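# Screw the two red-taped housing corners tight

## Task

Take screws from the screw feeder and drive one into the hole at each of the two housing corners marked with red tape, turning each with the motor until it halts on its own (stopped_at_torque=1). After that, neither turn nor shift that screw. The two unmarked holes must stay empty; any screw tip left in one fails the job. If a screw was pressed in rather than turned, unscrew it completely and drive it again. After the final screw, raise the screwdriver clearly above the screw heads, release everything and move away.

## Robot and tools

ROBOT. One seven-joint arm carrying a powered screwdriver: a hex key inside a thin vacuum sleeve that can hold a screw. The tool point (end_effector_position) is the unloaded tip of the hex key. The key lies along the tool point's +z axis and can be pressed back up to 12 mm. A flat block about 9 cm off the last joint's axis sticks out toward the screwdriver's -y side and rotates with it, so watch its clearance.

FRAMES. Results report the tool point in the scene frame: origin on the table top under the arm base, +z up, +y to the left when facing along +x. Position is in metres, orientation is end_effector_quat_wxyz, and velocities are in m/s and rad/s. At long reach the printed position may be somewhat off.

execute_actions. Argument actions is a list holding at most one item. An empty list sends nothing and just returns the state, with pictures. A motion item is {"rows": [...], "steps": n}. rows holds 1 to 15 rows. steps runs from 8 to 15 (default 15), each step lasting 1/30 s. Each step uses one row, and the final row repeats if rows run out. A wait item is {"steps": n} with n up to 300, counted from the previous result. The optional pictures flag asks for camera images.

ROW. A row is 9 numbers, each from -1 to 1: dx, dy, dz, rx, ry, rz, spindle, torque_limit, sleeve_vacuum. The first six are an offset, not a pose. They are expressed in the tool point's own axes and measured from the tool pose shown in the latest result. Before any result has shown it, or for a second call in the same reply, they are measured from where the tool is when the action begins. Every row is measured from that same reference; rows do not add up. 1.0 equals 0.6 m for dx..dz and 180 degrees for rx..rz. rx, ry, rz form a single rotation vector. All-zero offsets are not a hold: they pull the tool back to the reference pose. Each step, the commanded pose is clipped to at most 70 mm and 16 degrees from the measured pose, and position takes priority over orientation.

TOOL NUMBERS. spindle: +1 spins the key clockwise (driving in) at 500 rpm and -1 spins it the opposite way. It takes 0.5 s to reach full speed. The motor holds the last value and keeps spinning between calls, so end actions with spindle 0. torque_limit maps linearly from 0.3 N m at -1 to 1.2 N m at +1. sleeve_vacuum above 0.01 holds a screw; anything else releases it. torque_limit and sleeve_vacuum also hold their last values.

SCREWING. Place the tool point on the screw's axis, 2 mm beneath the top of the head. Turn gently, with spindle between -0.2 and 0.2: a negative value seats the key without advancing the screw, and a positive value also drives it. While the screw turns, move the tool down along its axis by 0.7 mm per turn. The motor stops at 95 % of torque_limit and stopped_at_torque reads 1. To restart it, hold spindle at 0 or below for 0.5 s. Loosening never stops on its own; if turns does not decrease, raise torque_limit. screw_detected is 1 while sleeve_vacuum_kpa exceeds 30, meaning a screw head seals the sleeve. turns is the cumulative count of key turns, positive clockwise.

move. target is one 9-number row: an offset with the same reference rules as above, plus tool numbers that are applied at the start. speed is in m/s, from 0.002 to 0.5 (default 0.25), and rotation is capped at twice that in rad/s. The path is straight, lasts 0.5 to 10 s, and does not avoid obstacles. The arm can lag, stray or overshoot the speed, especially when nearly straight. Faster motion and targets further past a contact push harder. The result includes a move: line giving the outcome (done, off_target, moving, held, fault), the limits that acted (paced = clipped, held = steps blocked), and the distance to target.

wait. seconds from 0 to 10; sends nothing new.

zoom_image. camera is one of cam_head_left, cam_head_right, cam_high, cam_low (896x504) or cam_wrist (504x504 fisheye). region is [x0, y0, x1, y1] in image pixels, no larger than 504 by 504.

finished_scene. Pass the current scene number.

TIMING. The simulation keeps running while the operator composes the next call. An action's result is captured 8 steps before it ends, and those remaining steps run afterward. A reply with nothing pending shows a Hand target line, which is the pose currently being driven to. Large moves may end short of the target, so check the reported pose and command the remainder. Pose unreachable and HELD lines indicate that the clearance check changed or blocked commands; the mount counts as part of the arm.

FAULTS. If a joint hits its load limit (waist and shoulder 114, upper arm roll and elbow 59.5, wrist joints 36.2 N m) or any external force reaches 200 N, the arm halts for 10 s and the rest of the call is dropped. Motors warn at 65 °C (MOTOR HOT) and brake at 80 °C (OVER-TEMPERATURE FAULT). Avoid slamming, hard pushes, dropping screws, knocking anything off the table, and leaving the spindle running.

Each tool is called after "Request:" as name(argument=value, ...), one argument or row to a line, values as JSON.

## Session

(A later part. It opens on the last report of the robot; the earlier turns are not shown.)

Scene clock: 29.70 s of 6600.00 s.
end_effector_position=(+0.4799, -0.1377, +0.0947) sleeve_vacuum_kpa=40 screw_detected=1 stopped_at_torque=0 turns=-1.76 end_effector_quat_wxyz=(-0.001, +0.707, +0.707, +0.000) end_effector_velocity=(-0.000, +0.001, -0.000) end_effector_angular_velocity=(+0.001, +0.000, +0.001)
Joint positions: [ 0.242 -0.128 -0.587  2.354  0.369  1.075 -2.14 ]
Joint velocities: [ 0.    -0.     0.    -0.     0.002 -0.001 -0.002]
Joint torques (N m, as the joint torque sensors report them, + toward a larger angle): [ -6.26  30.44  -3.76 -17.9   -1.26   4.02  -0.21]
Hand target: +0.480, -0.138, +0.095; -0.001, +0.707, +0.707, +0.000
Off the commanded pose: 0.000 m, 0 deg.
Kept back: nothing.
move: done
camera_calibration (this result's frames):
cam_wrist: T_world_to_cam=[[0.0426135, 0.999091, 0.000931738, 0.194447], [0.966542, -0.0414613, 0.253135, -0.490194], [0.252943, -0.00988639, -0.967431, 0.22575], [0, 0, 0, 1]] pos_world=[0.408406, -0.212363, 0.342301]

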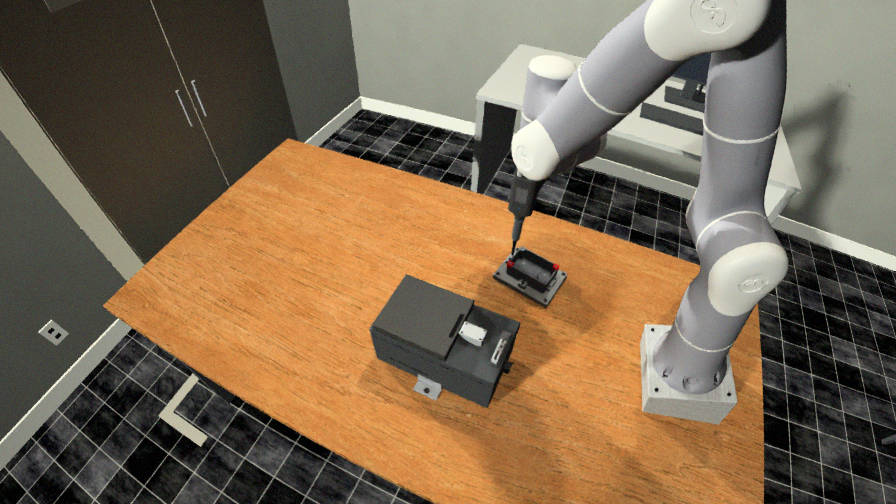

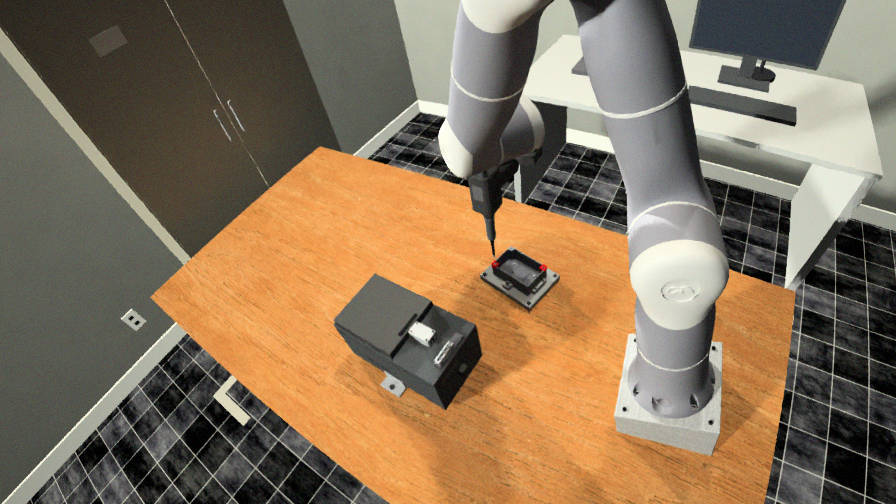

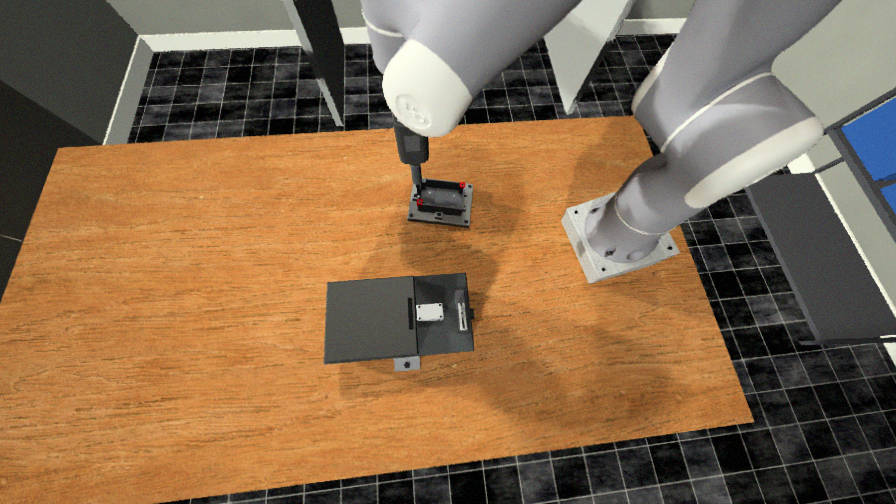

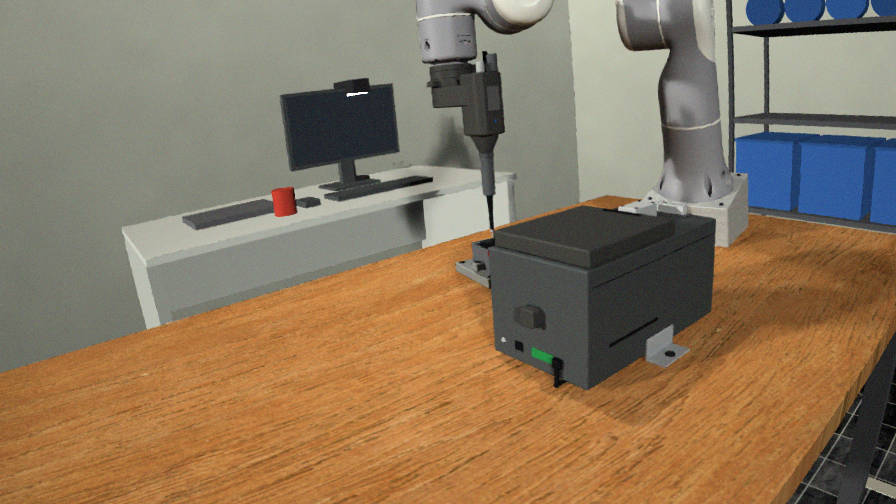

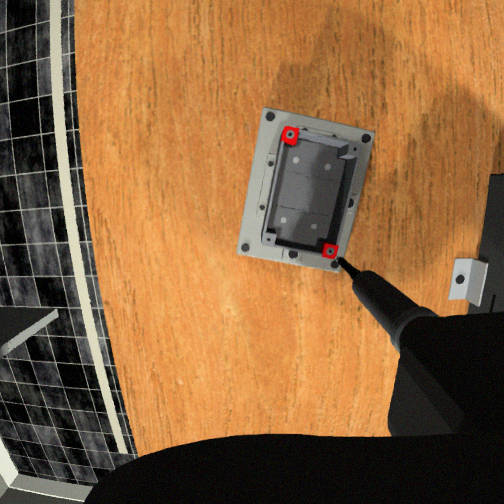

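Request:
move(
  target=[0,0,0.03,0,0,0,0,0,1],
  speed=0.05,
)

Request:
zoom_image(
  camera="cam_wrist",
  region=[310, 230, 370, 290],
)

Request:
zoom_image(
  camera="cam_head_left",
  region=[490, 240, 530, 280],
)

Request:
zoom_image(
  camera="cam_head_right",
  region=[475, 240, 515, 280],
)

Request:
zoom_image(
  camera="cam_high",
  region=[400, 175, 440, 215],
)

Scene clock: 30.90 s of 6600.00 s.
end_effector_position=(+0.4797, -0.1378, +0.0767) sleeve_vacuum_kpa=40 screw_detected=1 stopped_at_torque=0 turns=-1.76 end_effector_quat_wxyz=(-0.001, +0.707, +0.707, -0.000) end_effector_velocity=(+0.000, -0.000, +0.000) end_effector_angular_velocity=(+0.000, -0.001, -0.000)
Joint positions: [ 0.229 -0.198 -0.565  2.327  0.458  1.097 -2.204]
Joint velocities: [-0.     0.    -0.    -0.     0.001  0.    -0.001]
Joint torques (N m, as the joint torque sensors report them, + toward a larger angle): [ -6.11  32.32  -4.7  -16.31  -1.34   4.41  -0.3 ]
Hand target: +0.480, -0.138, +0.077; -0.001, +0.707, +0.707, +0.000
Off the commanded pose: 0.000 m, 0 deg.
Kept back: nothing.
move: done
camera_calibration (this result's frames):
cam_wrist: T_world_to_cam=[[0.042615, 0.999091, 0.000848729, 0.194523], [0.966643, -0.0414456, 0.252753, -0.485448], [0.252558, -0.00995063, -0.967531, 0.208545], [0, 0, 0, 1]] pos_world=[0.408295, -0.21239, 0.324307]

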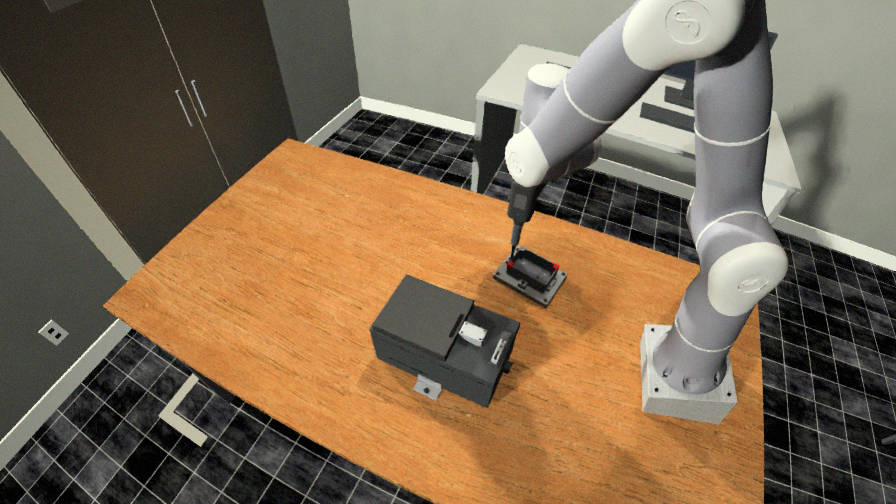

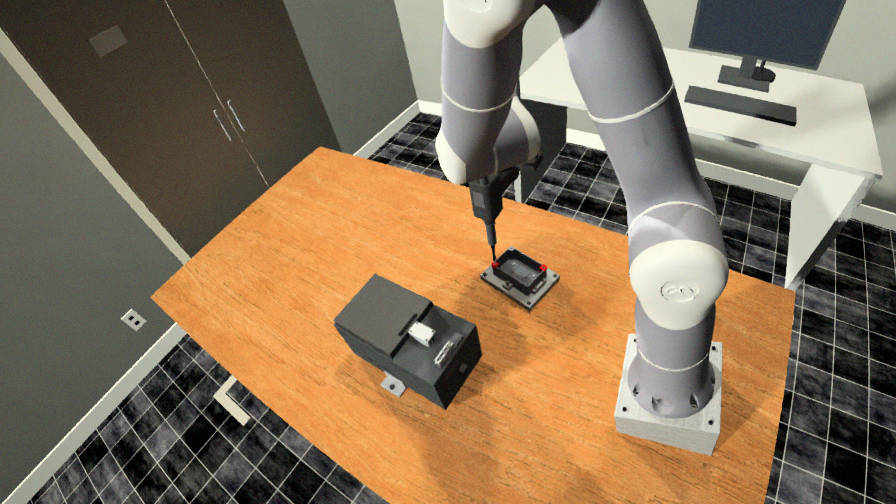

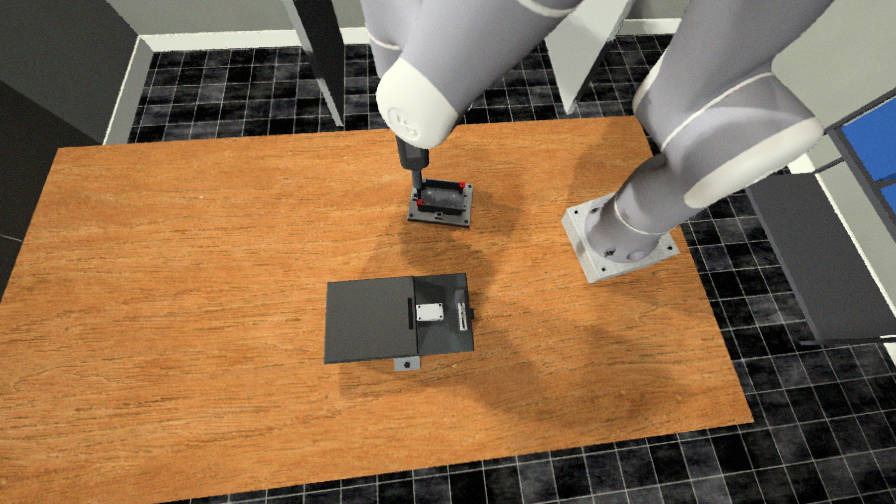

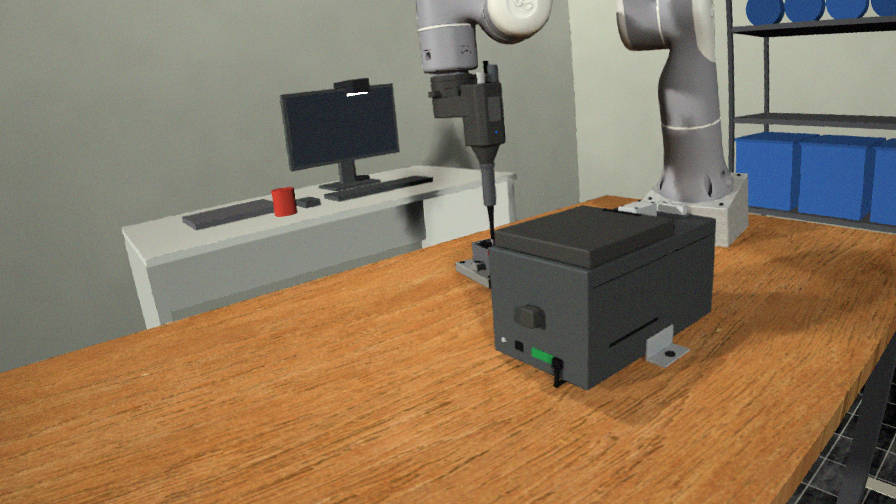

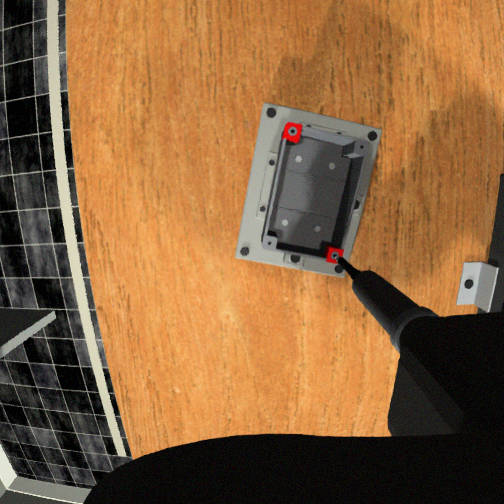

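Region (310, 230, 370, 290) of cam_wrist's 504x504 image, scaled by 8.400, with more detail than that image has.

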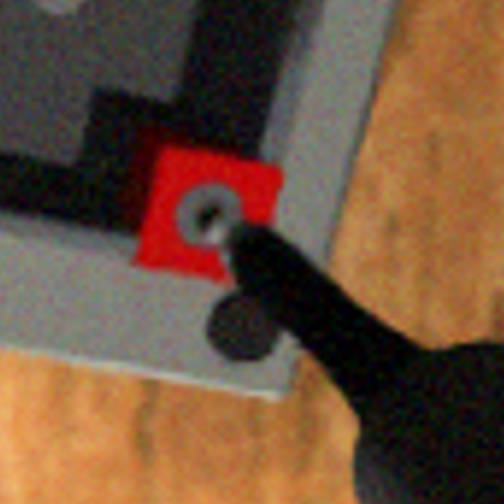

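Region (490, 240, 530, 280) of cam_head_left's 896x504 image, scaled by 12.600, with more detail than that image has.

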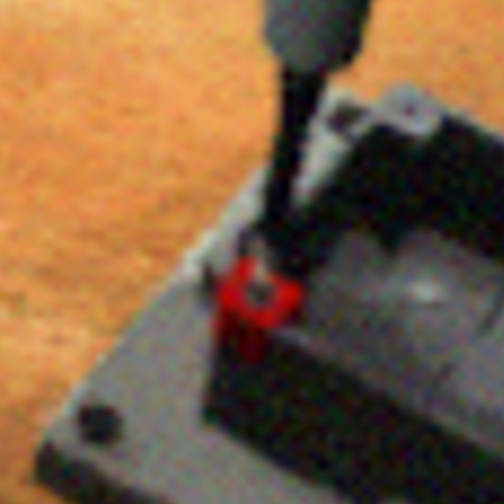

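Region (475, 240, 515, 280) of cam_head_right's 896x504 image, scaled by 12.600, with more detail than that image has.

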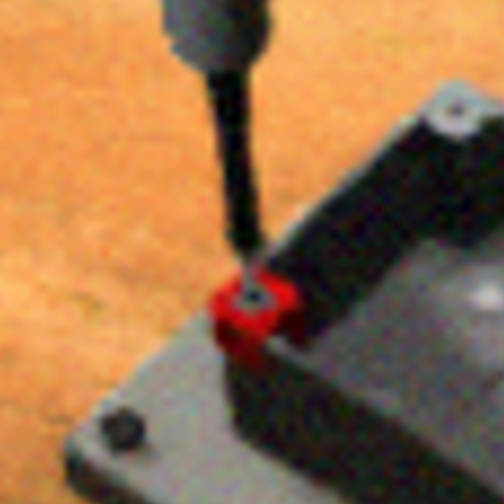

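Region (400, 175, 440, 215) of cam_high's 896x504 image, scaled by 12.600, with more detail than that image has.

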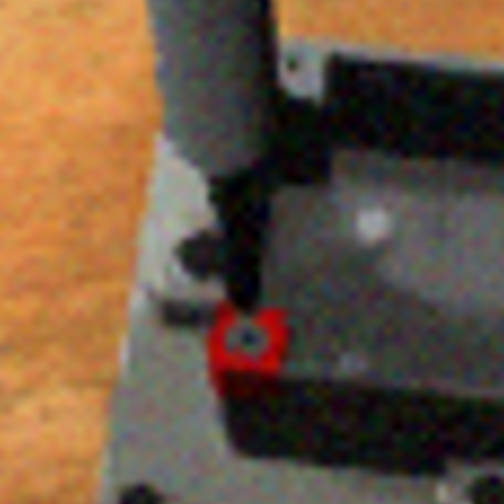

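Request:
move(
  target=[0.0005,-0.0005,0.029,0,0,0,0.5,0,1],
  speed=0.003,
)

Request:
zoom_image(
  camera="cam_wrist",
  region=[310, 230, 370, 290],
)

Request:
zoom_image(
  camera="cam_head_right",
  region=[475, 240, 515, 280],
)

Scene clock: 37.23 s of 6600.00 s.
end_effector_position=(+0.4795, -0.1378, +0.0595) sleeve_vacuum_kpa=40 screw_detected=1 stopped_at_torque=1 turns=21.64 end_effector_quat_wxyz=(-0.000, +0.707, +0.707, -0.000) end_effector_velocity=(-0.000, +0.000, -0.000) end_effector_angular_velocity=(+0.000, -0.000, +0.001)
Joint positions: [ 0.21  -0.262 -0.537  2.3    0.537  1.117 -2.261]
Joint velocities: [ 0.     0.     0.    -0.     0.    -0.    -0.001]
Joint torques (N m, as the joint torque sensors report them, + toward a larger angle): [ -5.36  31.94  -4.34 -13.84  -1.06   3.7   -0.31]
Hand target: +0.479, -0.137, +0.059; -0.001, +0.707, +0.707, -0.000
Off the commanded pose: 0.000 m, 0 deg.
Kept back: nothing.
move: done
camera_calibration (this result's frames):
cam_wrist: T_world_to_cam=[[0.0427709, 0.999085, 0.000380926, 0.194543], [0.966539, -0.0414741, 0.253145, -0.480929], [0.252929, -0.0104591, -0.967428, 0.19166], [0, 0, 0, 1]] pos_world=[0.40804, -0.212307, 0.307088]

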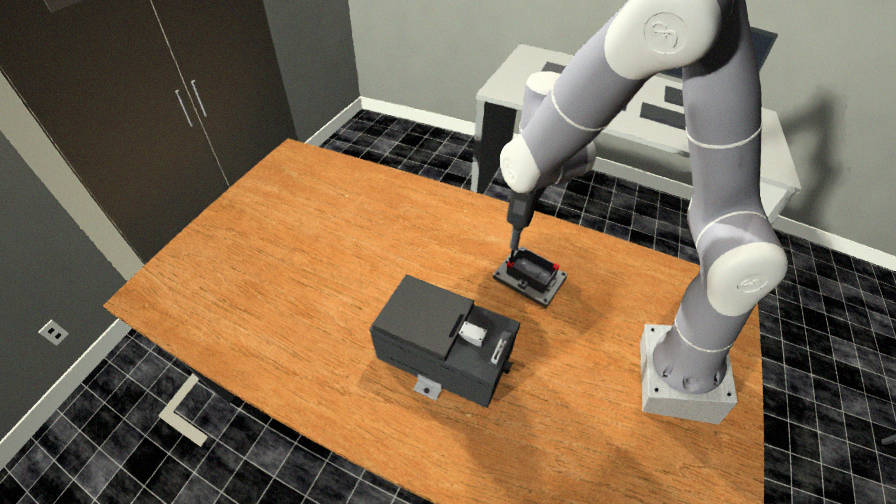

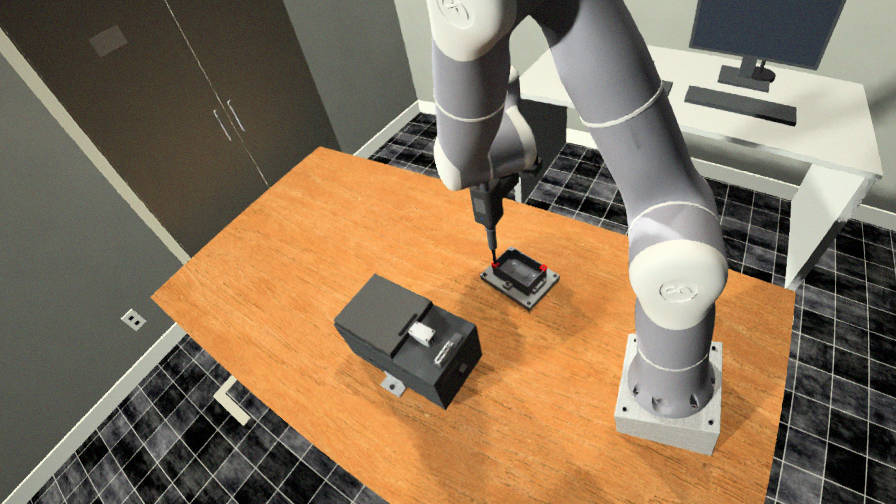

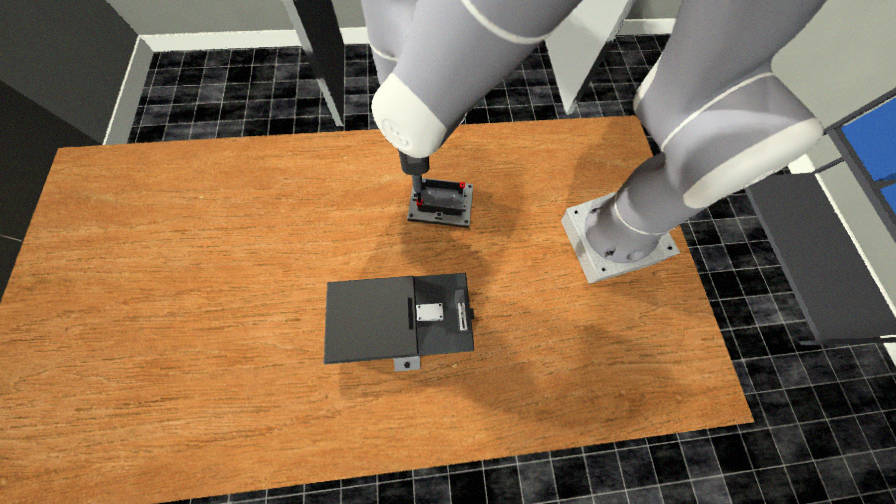

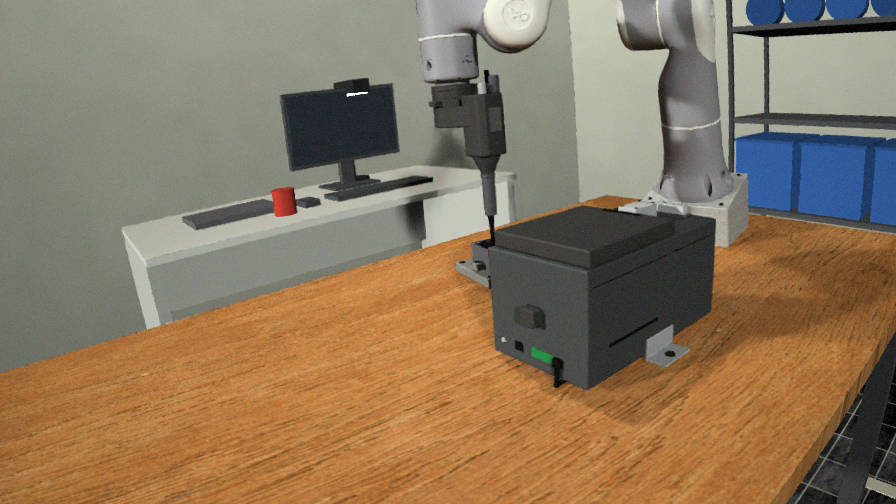

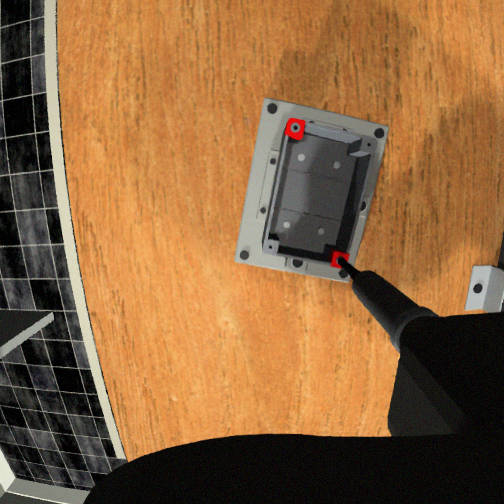

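Region (310, 230, 370, 290) of cam_wrist's 504x504 image, scaled by 8.400, with more detail than that image has.

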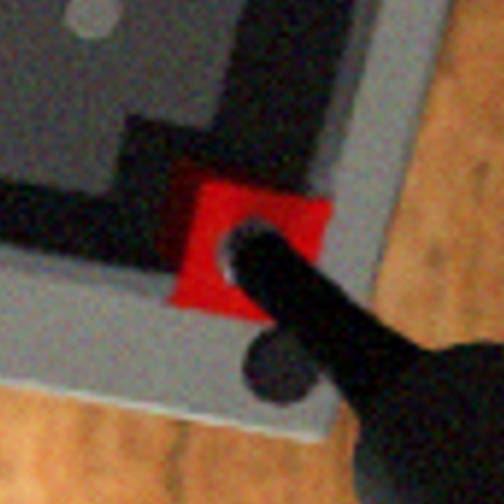

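Region (475, 240, 515, 280) of cam_head_right's 896x504 image, scaled by 12.600, with more detail than that image has.

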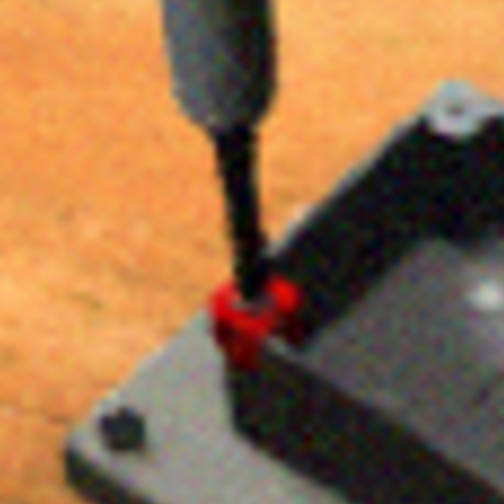

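Request:
move(
  target=[0,0,-0.2,0,0,0,0,0,0],
  speed=0.15,
)

Request:
move(
  target=[0.523,-0.111,0.004,0,0,0,0,0,0],
)

Request:
zoom_image(
  camera="cam_wrist",
  region=[300, 220, 380, 300],
)

Request:
zoom_image(
  camera="cam_low",
  region=[640, 170, 720, 230],
)

Scene clock: 38.77 s of 6600.00 s.
end_effector_position=(+0.4800, -0.1380, +0.1797) sleeve_vacuum_kpa=0 screw_detected=0 stopped_at_torque=1 turns=21.64 end_effector_quat_wxyz=(-0.000, +0.707, +0.707, +0.000) end_effector_velocity=(-0.000, +0.000, -0.000) end_effector_angular_velocity=(-0.000, +0.000, -0.000)
Joint positions: [ 0.192  0.176 -0.561  2.393  0.024  0.882 -1.886]
Joint velocities: [ 0.    -0.001  0.    -0.    -0.     0.     0.001]
Joint torques (N m, as the joint torque sensors report them, + toward a larger angle): [ -6.12  25.23   0.38 -23.76  -3.78   4.04   0.29]
Hand target: +0.480, -0.138, +0.180; -0.000, +0.707, +0.707, -0.000
Off the commanded pose: 0.001 m, 0 deg.
Kept back: nothing.
move: done
camera_calibration (this result's frames):
cam_wrist: T_world_to_cam=[[0.0427874, 0.999084, 0.000102441, 0.194668], [0.966317, -0.0414102, 0.254001, -0.511916], [0.253772, -0.0107691, -0.967204, 0.307413], [0, 0, 0, 1]] pos_world=[0.408331, -0.212377, 0.427338]

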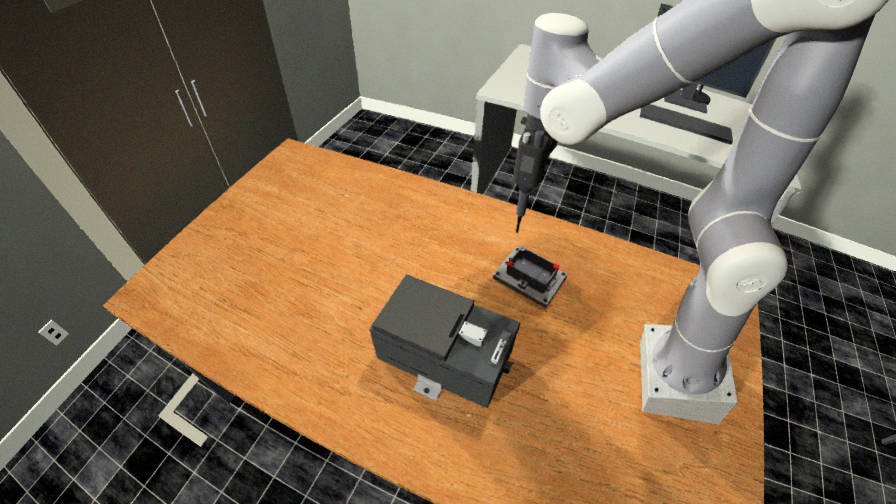

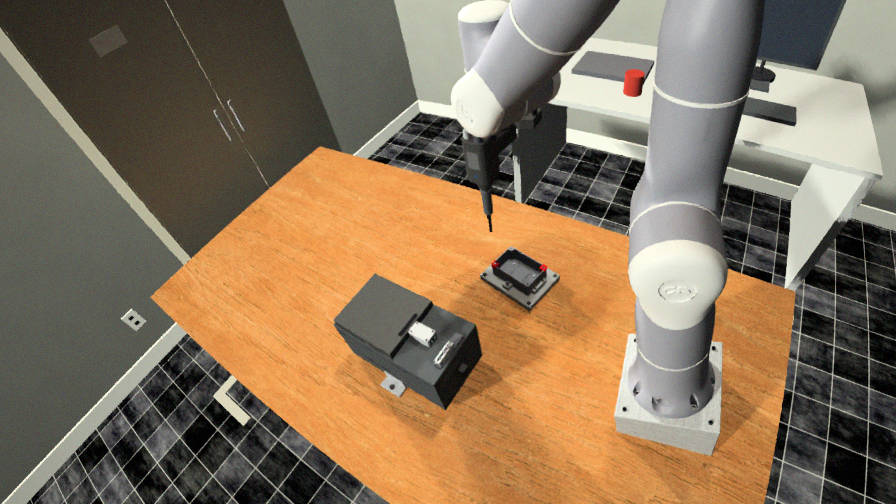

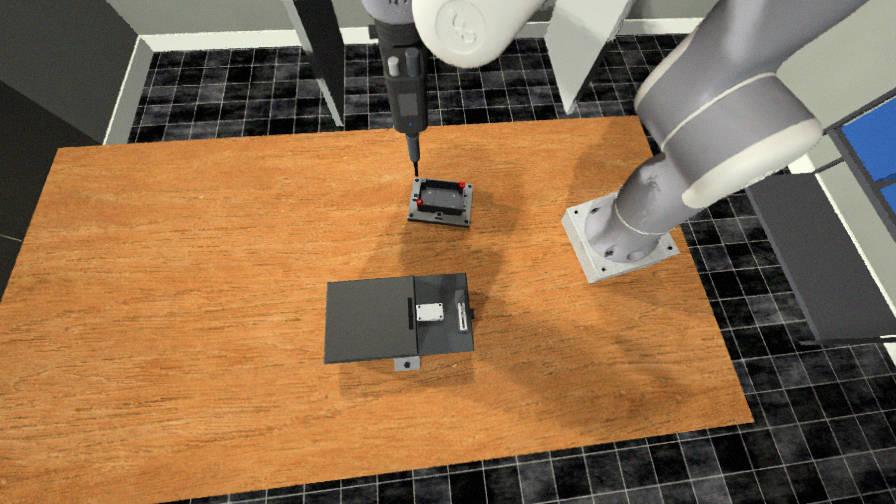

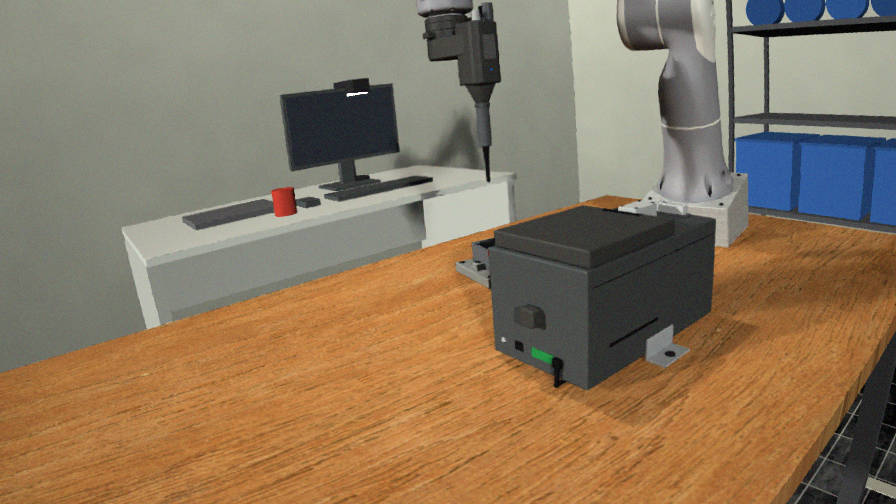

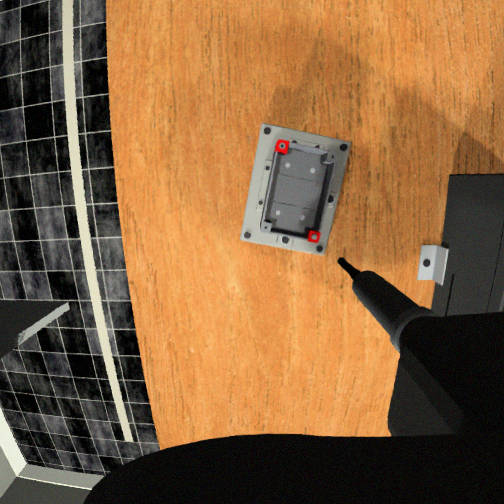

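Scene clock: 40.43 s of 6600.00 s.
end_effector_position=(+0.4135, +0.1759, +0.1774) sleeve_vacuum_kpa=0 screw_detected=0 stopped_at_torque=1 turns=21.64 end_effector_quat_wxyz=(-0.000, +0.708, +0.707, +0.000) end_effector_velocity=(+0.000, -0.000, -0.000) end_effector_angular_velocity=(-0.000, -0.000, -0.001)
Joint positions: [ 0.381  0.377  0.136  2.619 -0.064  0.891 -0.938]
Joint velocities: [-0.001  0.     0.    -0.     0.     0.     0.   ]
Joint torques (N m, as the joint torque sensors report them, + toward a larger angle): [ -2.08  19.04   1.1  -25.36  -3.94   5.36   0.41]
Hand target: +0.414, +0.176, +0.177; -0.000, +0.707, +0.707, +0.000
Off the commanded pose: 0.000 m, 0 deg.
Kept back: nothing.
move: done
camera_calibration (this result's frames):
cam_wrist: T_world_to_cam=[[0.0430531, 0.999073, 0.00071289, -0.116303], [0.966446, -0.0418279, 0.253441, -0.433881], [0.253236, -0.0102225, -0.96735, 0.325575], [0, 0, 0, 1]] pos_world=[0.341883, 0.101375, 0.424991]

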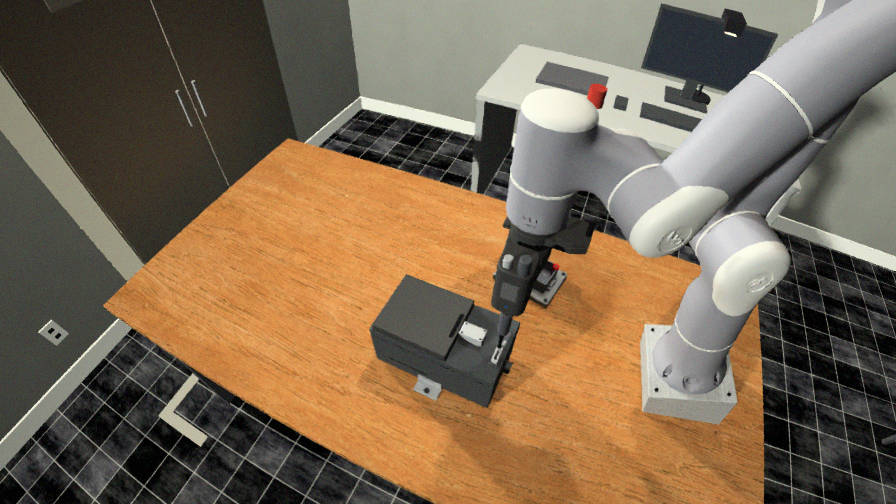

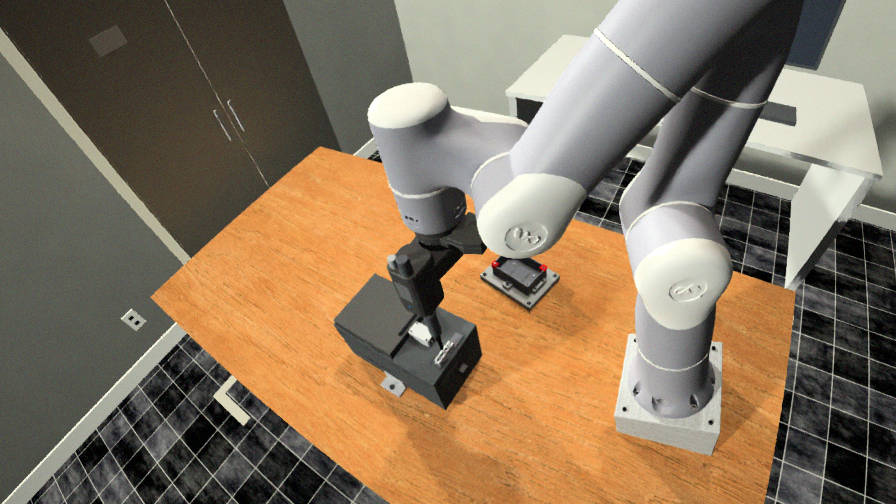

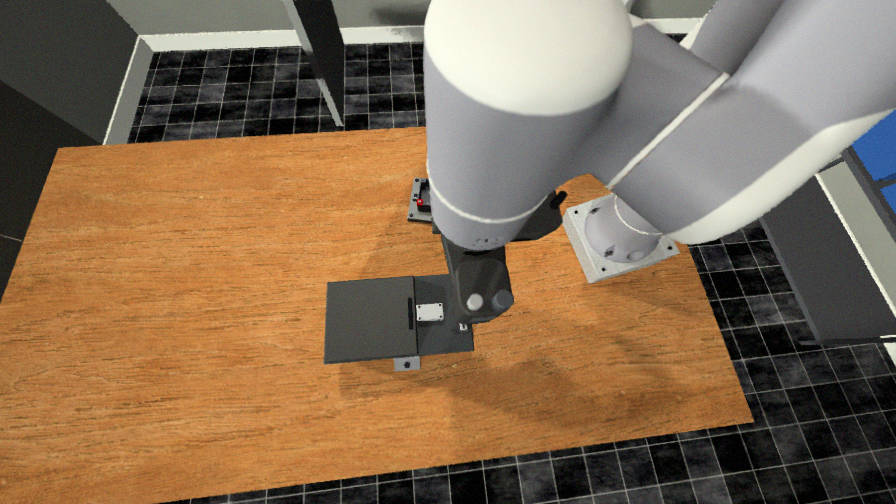

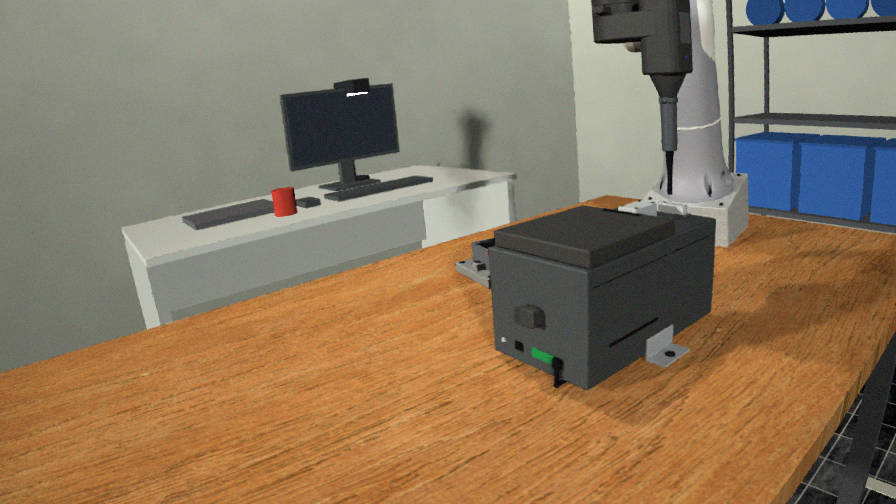

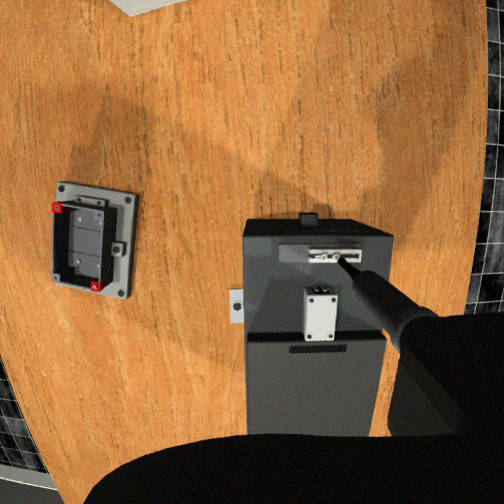

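Region (300, 220, 380, 300) of cam_wrist's 504x504 image, scaled by 6.300, with more detail than that image has.

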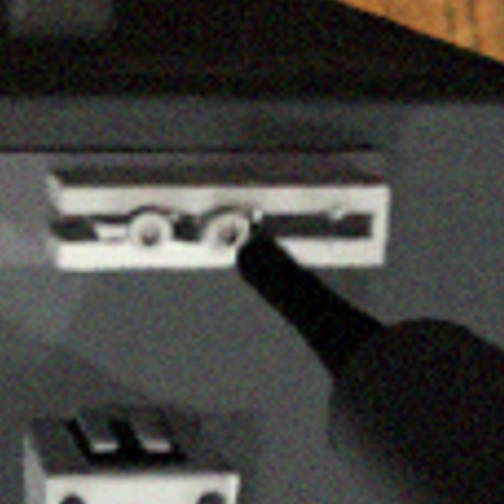

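Region (640, 170, 720, 230) of cam_low's 896x504 image, scaled by 6.300, with more detail than that image has; it fills the top 378 rows of this view, and the rest is white.

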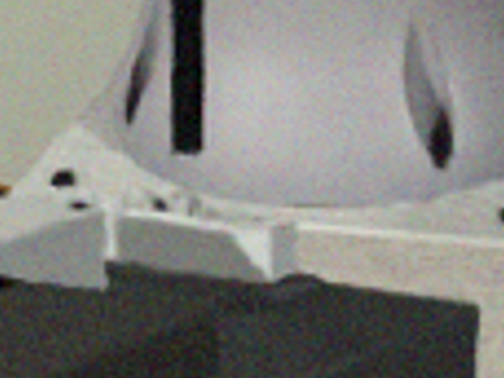

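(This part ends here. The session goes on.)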